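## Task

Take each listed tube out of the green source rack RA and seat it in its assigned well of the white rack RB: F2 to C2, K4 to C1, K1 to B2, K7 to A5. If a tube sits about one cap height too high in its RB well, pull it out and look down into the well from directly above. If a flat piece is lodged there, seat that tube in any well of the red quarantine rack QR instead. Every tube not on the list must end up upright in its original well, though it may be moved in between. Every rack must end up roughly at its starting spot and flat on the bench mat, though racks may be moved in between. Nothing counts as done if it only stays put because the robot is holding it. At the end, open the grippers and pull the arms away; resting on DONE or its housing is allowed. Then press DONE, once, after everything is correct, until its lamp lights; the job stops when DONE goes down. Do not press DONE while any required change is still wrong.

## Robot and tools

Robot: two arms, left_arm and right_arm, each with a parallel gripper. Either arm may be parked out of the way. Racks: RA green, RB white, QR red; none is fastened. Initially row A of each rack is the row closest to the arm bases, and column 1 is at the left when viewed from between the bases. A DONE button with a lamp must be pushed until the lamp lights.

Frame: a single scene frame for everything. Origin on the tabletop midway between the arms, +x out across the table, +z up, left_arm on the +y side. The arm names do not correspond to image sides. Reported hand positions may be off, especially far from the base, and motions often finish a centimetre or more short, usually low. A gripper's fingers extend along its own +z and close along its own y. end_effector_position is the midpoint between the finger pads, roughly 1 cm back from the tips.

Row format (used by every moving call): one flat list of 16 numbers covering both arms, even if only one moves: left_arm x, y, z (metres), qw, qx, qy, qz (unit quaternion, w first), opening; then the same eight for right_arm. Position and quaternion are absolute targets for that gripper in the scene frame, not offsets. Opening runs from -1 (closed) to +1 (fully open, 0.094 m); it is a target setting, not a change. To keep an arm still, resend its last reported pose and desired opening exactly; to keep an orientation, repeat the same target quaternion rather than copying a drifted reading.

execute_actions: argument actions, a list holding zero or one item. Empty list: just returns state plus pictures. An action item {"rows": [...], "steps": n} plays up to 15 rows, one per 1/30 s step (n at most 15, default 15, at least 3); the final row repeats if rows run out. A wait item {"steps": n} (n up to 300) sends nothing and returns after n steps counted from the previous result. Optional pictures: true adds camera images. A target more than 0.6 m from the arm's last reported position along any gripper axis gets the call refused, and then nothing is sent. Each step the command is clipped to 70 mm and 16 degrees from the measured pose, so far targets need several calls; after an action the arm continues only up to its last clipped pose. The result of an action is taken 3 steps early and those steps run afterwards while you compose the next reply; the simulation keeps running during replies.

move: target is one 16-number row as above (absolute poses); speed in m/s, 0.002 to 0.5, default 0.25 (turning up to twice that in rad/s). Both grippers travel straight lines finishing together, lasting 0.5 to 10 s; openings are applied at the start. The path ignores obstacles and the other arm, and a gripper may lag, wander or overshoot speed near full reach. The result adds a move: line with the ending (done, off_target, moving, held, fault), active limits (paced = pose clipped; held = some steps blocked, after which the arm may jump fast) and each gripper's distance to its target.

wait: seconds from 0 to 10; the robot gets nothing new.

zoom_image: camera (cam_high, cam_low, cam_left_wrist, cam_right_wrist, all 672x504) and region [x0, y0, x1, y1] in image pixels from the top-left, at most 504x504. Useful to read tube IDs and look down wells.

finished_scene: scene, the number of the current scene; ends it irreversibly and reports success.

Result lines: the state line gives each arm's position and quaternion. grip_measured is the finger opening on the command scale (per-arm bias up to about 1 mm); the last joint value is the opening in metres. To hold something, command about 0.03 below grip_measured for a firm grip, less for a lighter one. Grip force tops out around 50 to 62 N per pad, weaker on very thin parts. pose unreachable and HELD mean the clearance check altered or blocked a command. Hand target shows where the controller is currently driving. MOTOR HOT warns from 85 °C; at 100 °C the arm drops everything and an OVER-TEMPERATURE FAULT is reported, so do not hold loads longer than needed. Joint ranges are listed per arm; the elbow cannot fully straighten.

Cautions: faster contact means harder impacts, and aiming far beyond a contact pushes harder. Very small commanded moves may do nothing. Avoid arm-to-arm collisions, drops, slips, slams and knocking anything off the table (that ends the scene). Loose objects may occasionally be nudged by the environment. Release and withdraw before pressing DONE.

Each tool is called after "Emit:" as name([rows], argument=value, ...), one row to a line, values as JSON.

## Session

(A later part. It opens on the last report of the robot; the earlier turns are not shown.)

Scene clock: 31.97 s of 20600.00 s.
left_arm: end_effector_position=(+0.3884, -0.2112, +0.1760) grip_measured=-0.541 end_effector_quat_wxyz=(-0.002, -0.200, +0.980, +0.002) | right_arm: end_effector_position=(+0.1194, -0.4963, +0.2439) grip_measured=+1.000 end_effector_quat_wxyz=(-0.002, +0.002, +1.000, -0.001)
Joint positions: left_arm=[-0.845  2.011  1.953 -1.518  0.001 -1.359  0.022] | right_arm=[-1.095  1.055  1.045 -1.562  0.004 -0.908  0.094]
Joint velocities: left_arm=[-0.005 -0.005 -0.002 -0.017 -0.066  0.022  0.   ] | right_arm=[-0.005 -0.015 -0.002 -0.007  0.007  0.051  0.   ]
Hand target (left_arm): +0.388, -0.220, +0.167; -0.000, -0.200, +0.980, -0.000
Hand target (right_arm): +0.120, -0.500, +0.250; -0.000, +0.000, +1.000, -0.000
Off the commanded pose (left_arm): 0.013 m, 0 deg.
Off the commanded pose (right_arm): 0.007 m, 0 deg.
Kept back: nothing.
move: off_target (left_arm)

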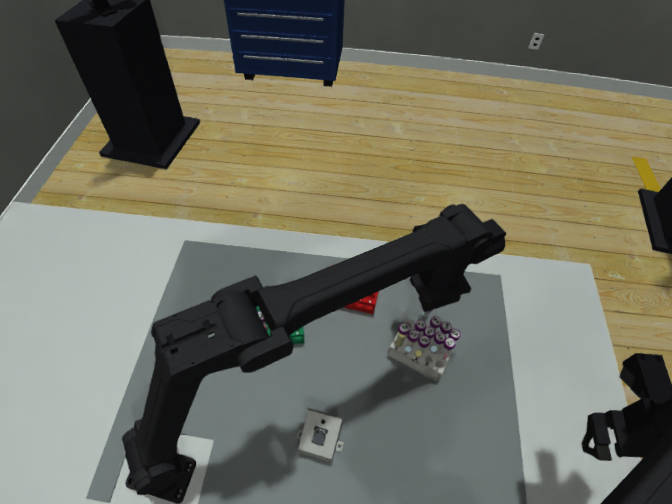

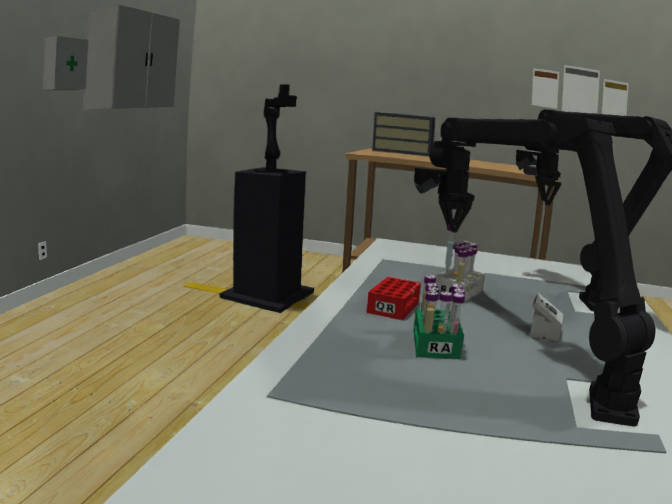

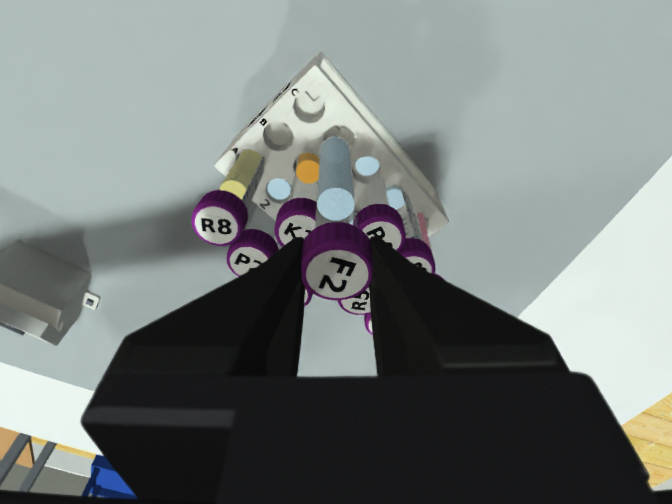

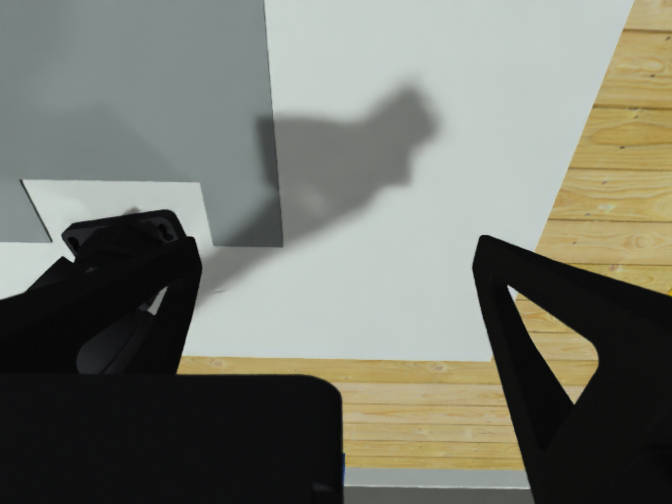

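Emit:
move(target=[0.389,-0.219,0.160,-0.008,-0.2,0.98,-0.007,-0.58,0.12,-0.5,0.25,0,0,1,0,1], speed=0.03)

Emit:
move(target=[0.389,-0.219,0.112,-0.008,-0.2,0.98,-0.007,-0.58,0.12,-0.5,0.25,0,0,1,0,1], speed=0.03)

Scene clock: 33.03 s of 20600.00 s.
left_arm: end_effector_position=(+0.3864, -0.2132, +0.1673) grip_measured=-0.541 end_effector_quat_wxyz=(-0.008, -0.200, +0.980, -0.003) | right_arm: end_effector_position=(+0.1194, -0.4963, +0.2439) grip_measured=+1.000 end_effector_quat_wxyz=(-0.002, +0.002, +1.000, -0.001)
Joint positions: left_arm=[-0.845  2.011  1.93  -1.491  0.018 -1.36   0.022] | right_arm=[-1.095  1.055  1.045 -1.562  0.004 -0.908  0.094]
Joint velocities: left_arm=[ 0.005  0.005  0.012  0.002 -0.051 -0.037  0.   ] | right_arm=[ 0.005 -0.005 -0.002 -0.012  0.022  0.022  0.   ]
Hand target (left_arm): +0.389, -0.219, +0.160; -0.008, -0.200, +0.980, -0.007
Hand target (right_arm): +0.120, -0.500, +0.250; -0.000, +0.000, +1.000, -0.000
Off the commanded pose (left_arm): 0.010 m, 0 deg.
Off the commanded pose (right_arm): 0.007 m, 0 deg.
Kept back: nothing.
move: done

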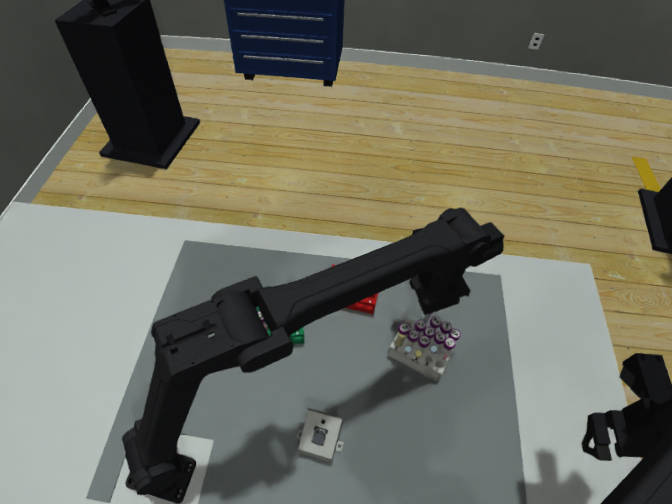

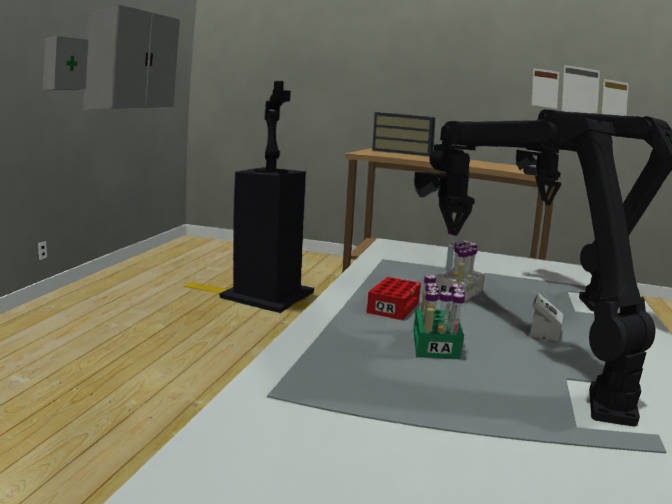

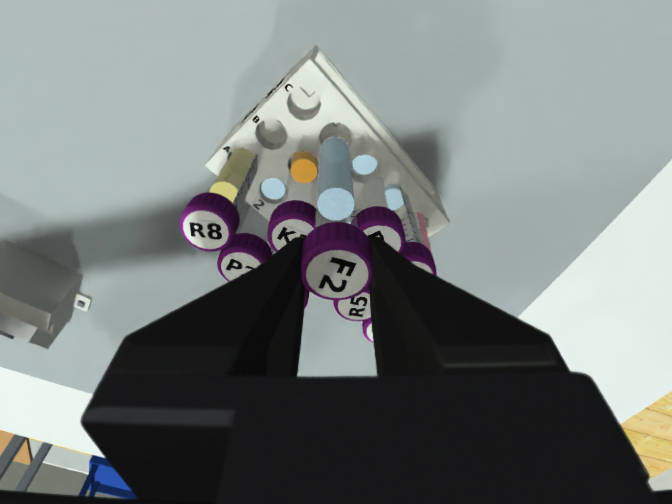

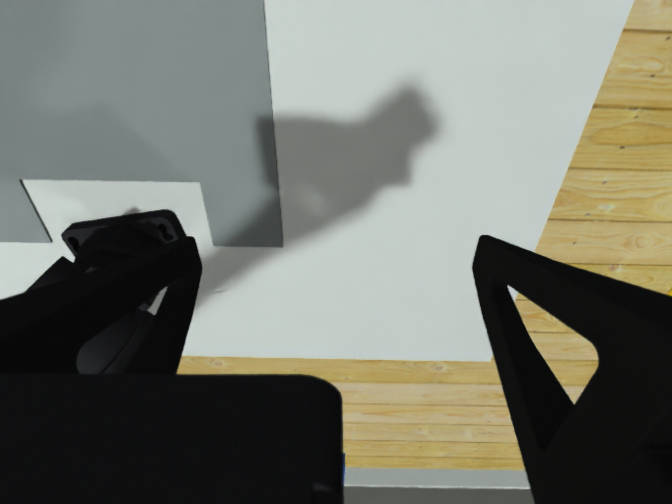

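Scene clock: 35.13 s of 20600.00 s.
left_arm: end_effector_position=(+0.3862, -0.2130, +0.1370) grip_measured=-0.541 end_effector_quat_wxyz=(-0.005, -0.200, +0.980, -0.010) | right_arm: end_effector_position=(+0.1194, -0.4963, +0.2439) grip_measured=+1.000 end_effector_quat_wxyz=(-0.002, +0.002, +1.000, -0.001)
Joint positions: left_arm=[-0.845  2.011  1.85  -1.396  0.018 -1.36   0.022] | right_arm=[-1.095  1.055  1.045 -1.562  0.004 -0.908  0.094]
Joint velocities: left_arm=[-0.005 -0.005  0.022  0.007  0.066  0.022 -0.001] | right_arm=[-0.015 -0.015 -0.007 -0.002 -0.007 -0.037  0.   ]
Hand target (left_arm): +0.388, -0.218, +0.113; -0.008, -0.200, +0.980, -0.007
Hand target (right_arm): +0.120, -0.500, +0.250; -0.000, +0.000, +1.000, -0.000
Off the commanded pose (left_arm): 0.026 m, 0 deg.
Off the commanded pose (right_arm): 0.007 m, 0 deg.
Kept back: nothing.
move: off_target (left_arm)

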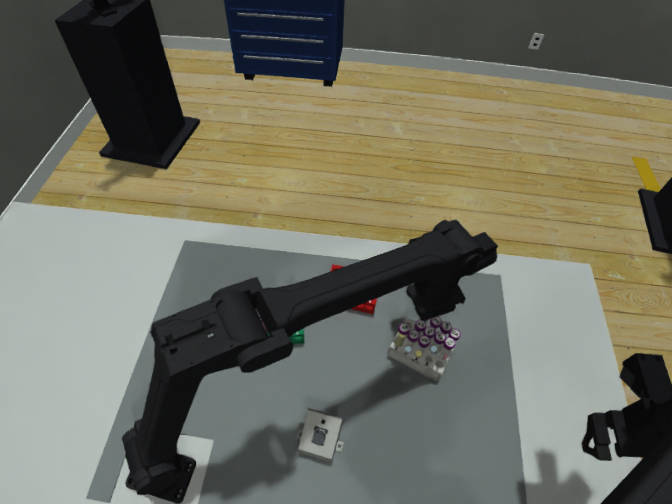

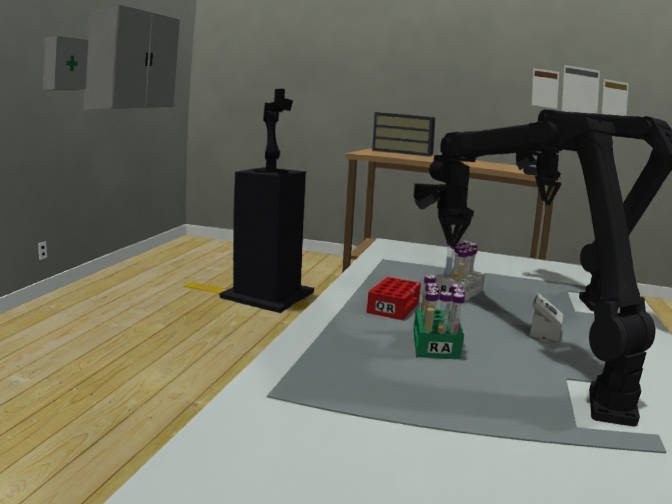

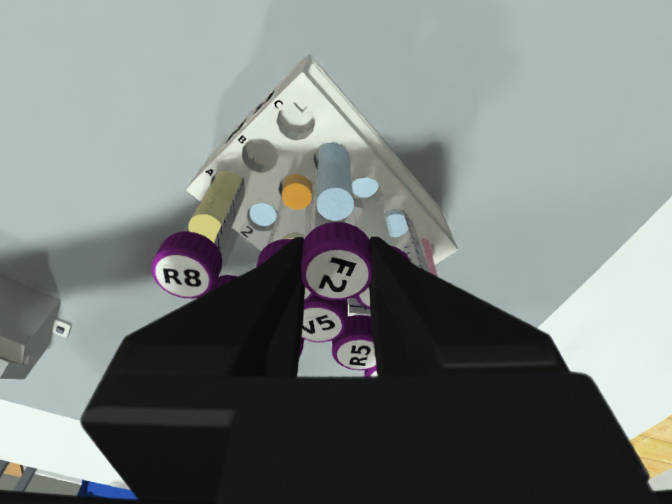

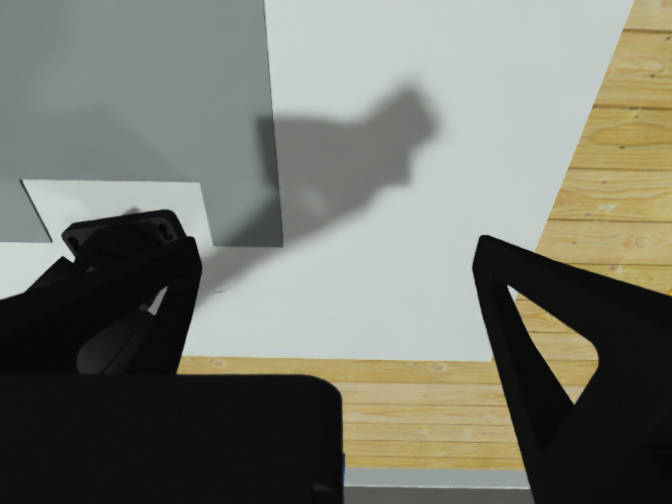

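Emit:
move(target=[0.387,-0.214,0.135,-0.008,-0.2,0.98,-0.007,-0.35,0.12,-0.5,0.25,0,0,1,0,1])

Scene clock: 37.13 s of 20600.00 s.
left_arm: end_effector_position=(+0.3863, -0.2129, +0.1377) grip_measured=-0.352 end_effector_quat_wxyz=(-0.005, -0.200, +0.980, -0.010) | right_arm: end_effector_position=(+0.1194, -0.4963, +0.2439) grip_measured=+1.000 end_effector_quat_wxyz=(-0.002, +0.002, +1.000, -0.001)
Joint positions: left_arm=[-0.845  2.01   1.85  -1.396  0.017 -1.36   0.03 ] | right_arm=[-1.095  1.055  1.045 -1.562  0.004 -0.908  0.094]
Joint velocities: left_arm=[-0.005  0.015 -0.002 -0.007 -0.066 -0.051  0.001] | right_arm=[-0.005 -0.005 -0.002 -0.007  0.022 -0.037  0.   ]
Hand target (left_arm): +0.387, -0.214, +0.135; -0.008, -0.200, +0.980, -0.007
Hand target (right_arm): +0.120, -0.500, +0.250; -0.000, +0.000, +1.000, -0.000
Off the commanded pose (left_arm): 0.003 m, 0 deg.
Off the commanded pose (right_arm): 0.007 m, 0 deg.
Kept back: nothing.
move: done

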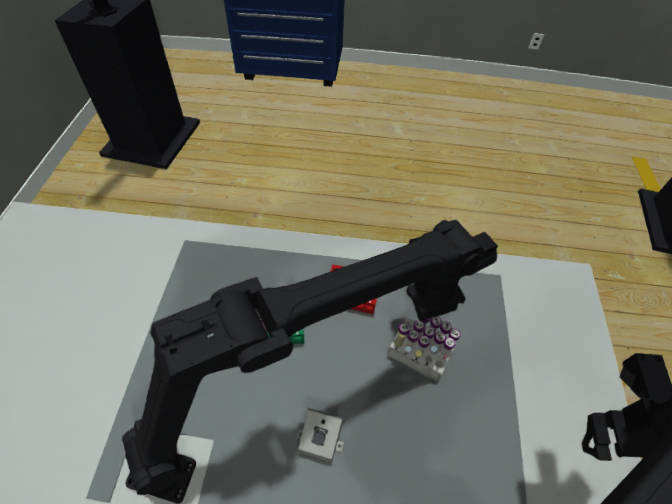

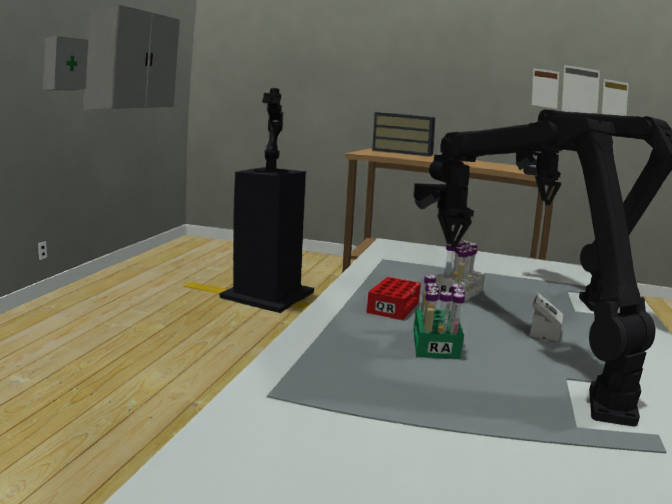

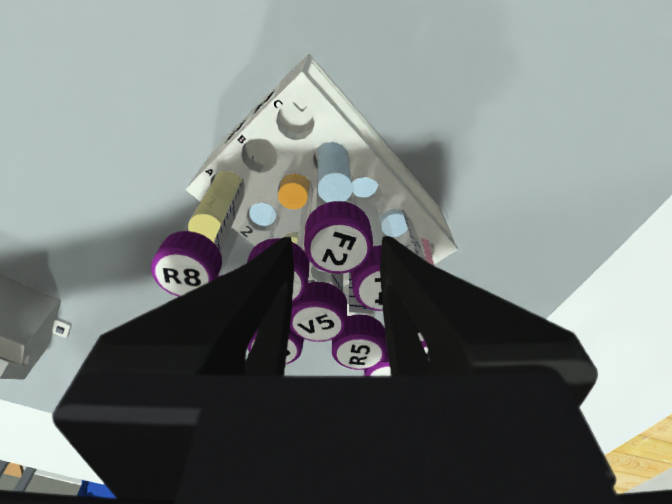

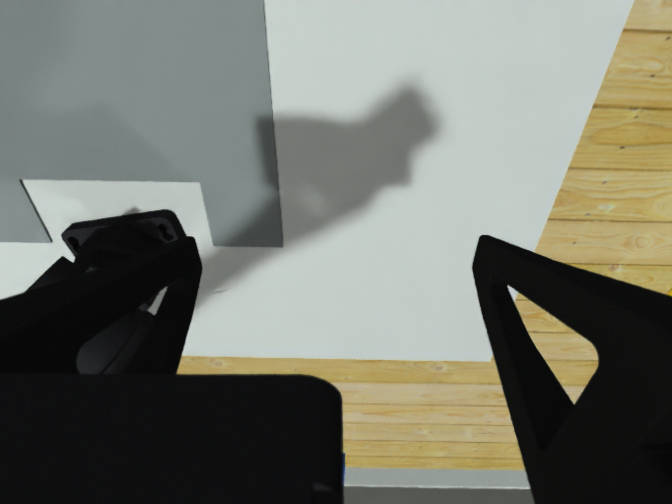

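Emit:
move(target=[0.39,-0.2,0.2,0,-0.2,0.98,0,-0.3,0.12,-0.5,0.25,0,0,1,0,1], speed=0.15)

Emit:
move(target=[0.40,0.13,0.19,0,-0.609,0.793,0,-0.3,0.12,-0.5,0.25,0,0,1,0,1], speed=0.3)

Emit:
move(target=[0.41,0.125,0.148,0,-0.609,0.793,0,-0.3,0.12,-0.5,0.25,0,0,1,0,1], speed=0.1)

Scene clock: 38.23 s of 20600.00 s.
left_arm: end_effector_position=(+0.3808, -0.1983, +0.1658) grip_measured=-0.302 end_effector_quat_wxyz=(-0.012, -0.199, +0.979, +0.025) | right_arm: end_effector_position=(+0.1194, -0.4963, +0.2439) grip_measured=+1.000 end_effector_quat_wxyz=(-0.002, +0.002, +1.000, -0.001)
Joint positions: left_arm=[-0.843  2.007  1.918 -1.539  0.002 -1.356  0.033] | right_arm=[-1.095  1.055  1.045 -1.562  0.004 -0.908  0.094]
Joint velocities: left_arm=[ 0.005 -0.015 -0.012  0.017  0.022  0.007 -0.   ] | right_arm=[ 0.005 -0.005 -0.007 -0.017 -0.022  0.022  0.   ]
Hand target (left_arm): +0.390, -0.200, +0.199; +0.000, -0.200, +0.980, -0.000
Hand target (right_arm): +0.120, -0.500, +0.250; -0.000, +0.000, +1.000, -0.000
Off the commanded pose (left_arm): 0.035 m, 3 deg.
Off the commanded pose (right_arm): 0.007 m, 0 deg.
Kept back: nothing.
move: off_target (left_arm)

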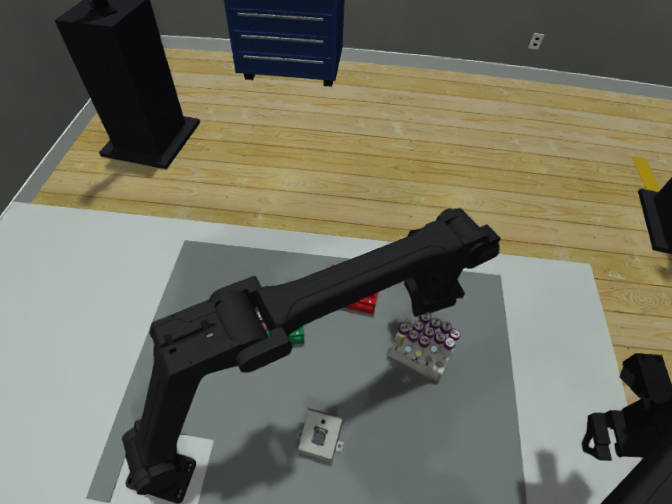

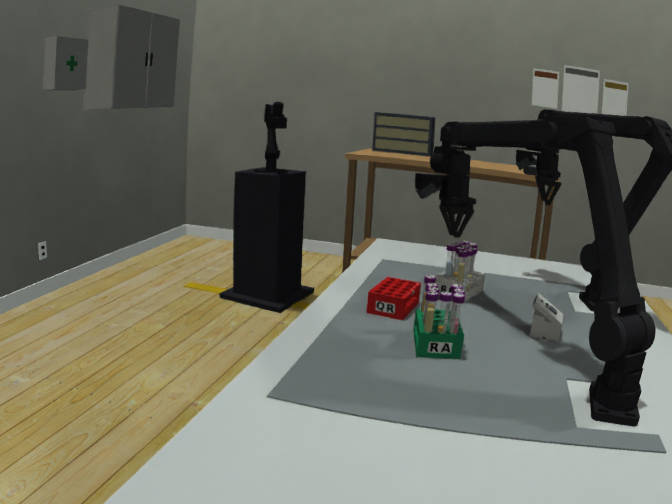

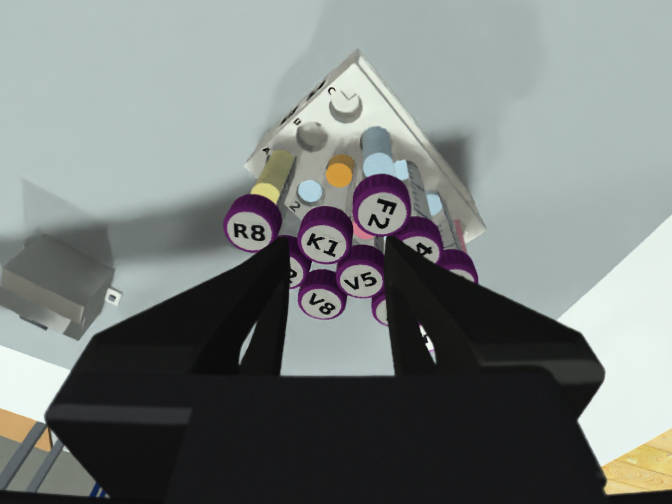

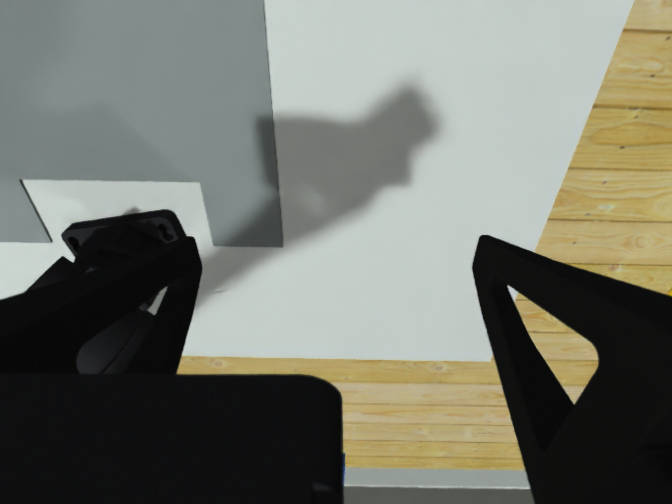

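Scene clock: 40.20 s of 20600.00 s.
left_arm: end_effector_position=(+0.4011, +0.1334, +0.1818) grip_measured=-0.302 end_effector_quat_wxyz=(-0.008, -0.607, +0.795, +0.015) | right_arm: end_effector_position=(+0.1194, -0.4963, +0.2439) grip_measured=+1.000 end_effector_quat_wxyz=(-0.002, +0.002, +1.000, -0.001)
Joint positions: left_arm=[-0.308  1.452  1.222 -1.375 -0.001 -1.724  0.033] | right_arm=[-1.095  1.055  1.045 -1.562  0.004 -0.908  0.094]
Joint velocities: left_arm=[-0.005 -0.024  0.012 -0.002 -0.007 -0.051  0.001] | right_arm=[-0.005 -0.015 -0.002 -0.017 -0.051  0.051  0.   ]
Hand target (left_arm): +0.404, +0.130, +0.191; +0.003, -0.609, +0.793, -0.003
Hand target (right_arm): +0.120, -0.500, +0.250; -0.000, +0.000, +1.000, -0.000
Off the commanded pose (left_arm): 0.009 m, 2 deg.
Off the commanded pose (right_arm): 0.007 m, 0 deg.
Kept back: nothing.
move: done

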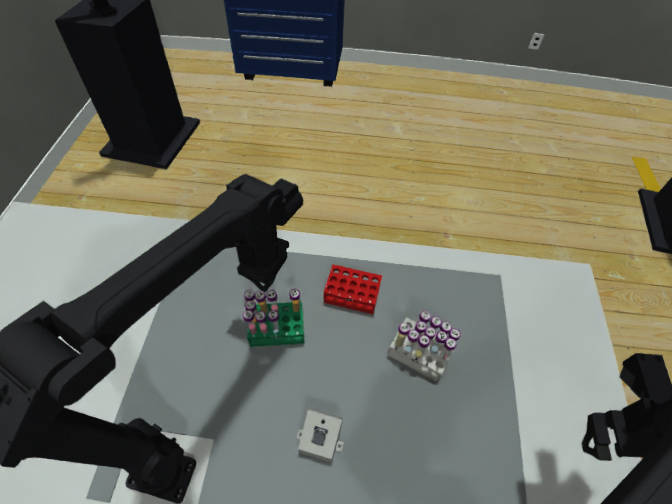

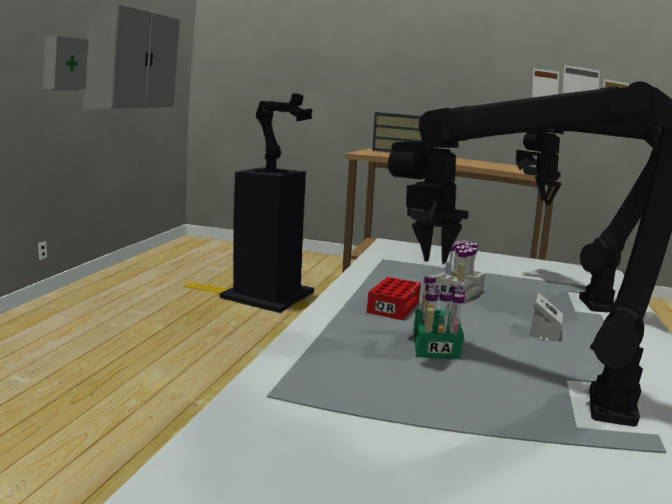

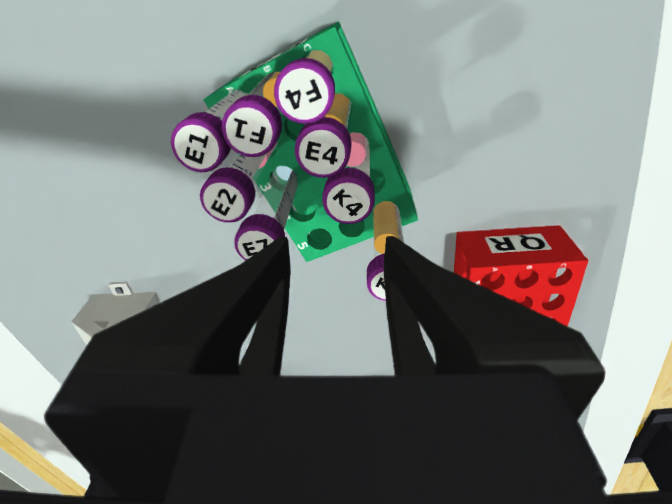

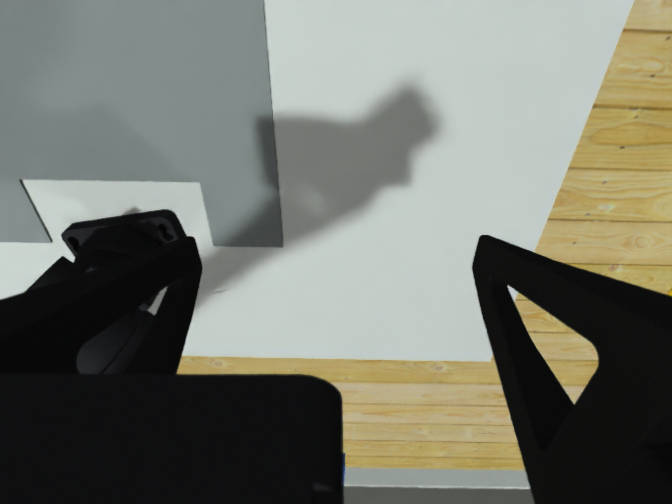

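Scene clock: 41.03 s of 20600.00 s.
left_arm: end_effector_position=(+0.4054, +0.1315, +0.1538) grip_measured=-0.302 end_effector_quat_wxyz=(-0.000, -0.609, +0.793, +0.002) | right_arm: end_effector_position=(+0.1194, -0.4963, +0.2439) grip_measured=+1.000 end_effector_quat_wxyz=(-0.002, +0.002, +1.000, -0.001)
Joint positions: left_arm=[-0.308  1.464  1.159 -1.27  -0.001 -1.73   0.033] | right_arm=[-1.095  1.055  1.045 -1.562  0.004 -0.908  0.094]
Joint velocities: left_arm=[-0.005 -0.015 -0.012  0.002 -0.007  0.022 -0.   ] | right_arm=[-0.005  0.005  0.007 -0.012 -0.022 -0.007  0.   ]
Hand target (left_arm): +0.409, +0.125, +0.148; -0.000, -0.609, +0.793, +0.000
Hand target (right_arm): +0.120, -0.500, +0.250; -0.000, +0.000, +1.000, -0.000
Off the commanded pose (left_arm): 0.010 m, 0 deg.
Off the commanded pose (right_arm): 0.007 m, 0 deg.
Kept back: nothing.
move: done

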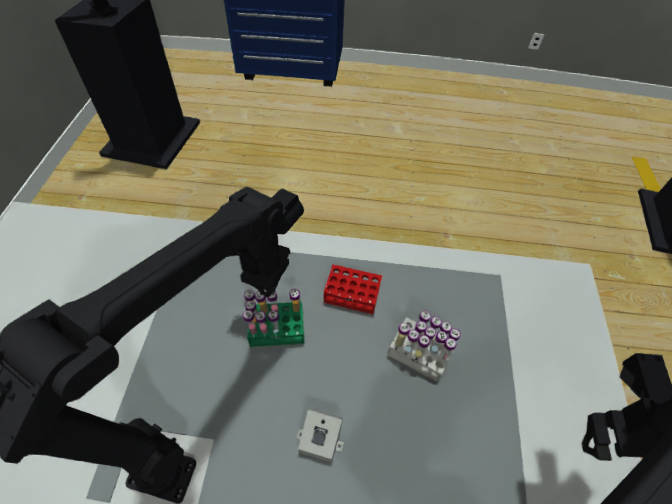

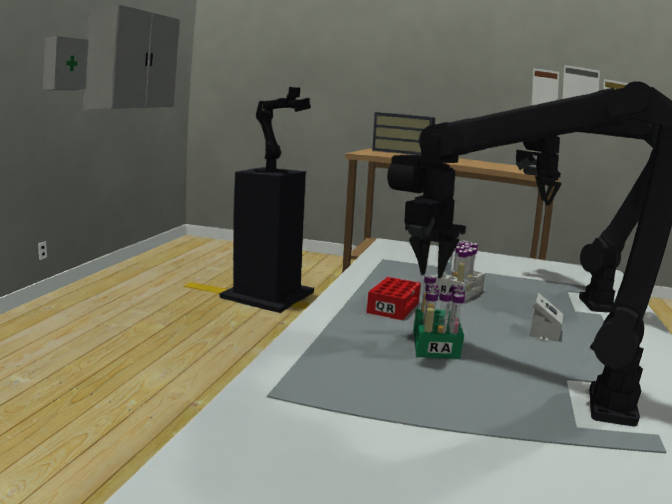

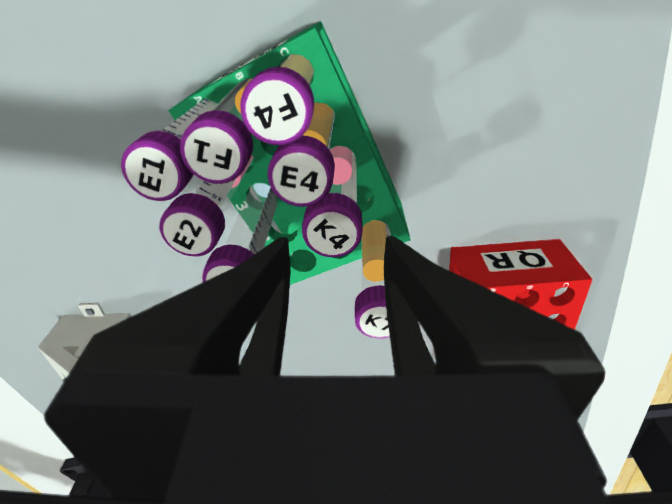

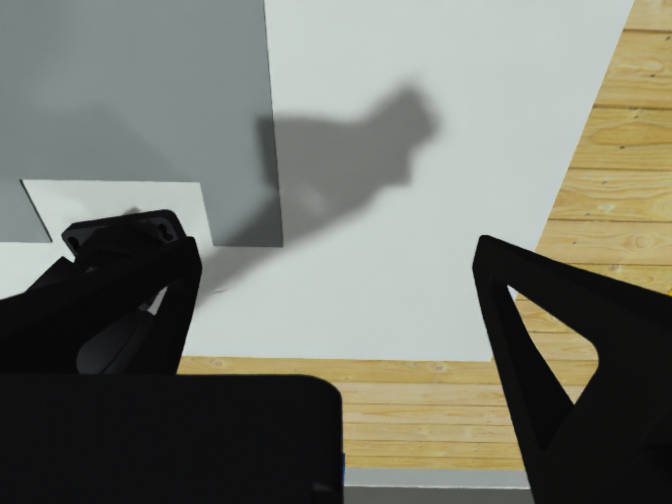

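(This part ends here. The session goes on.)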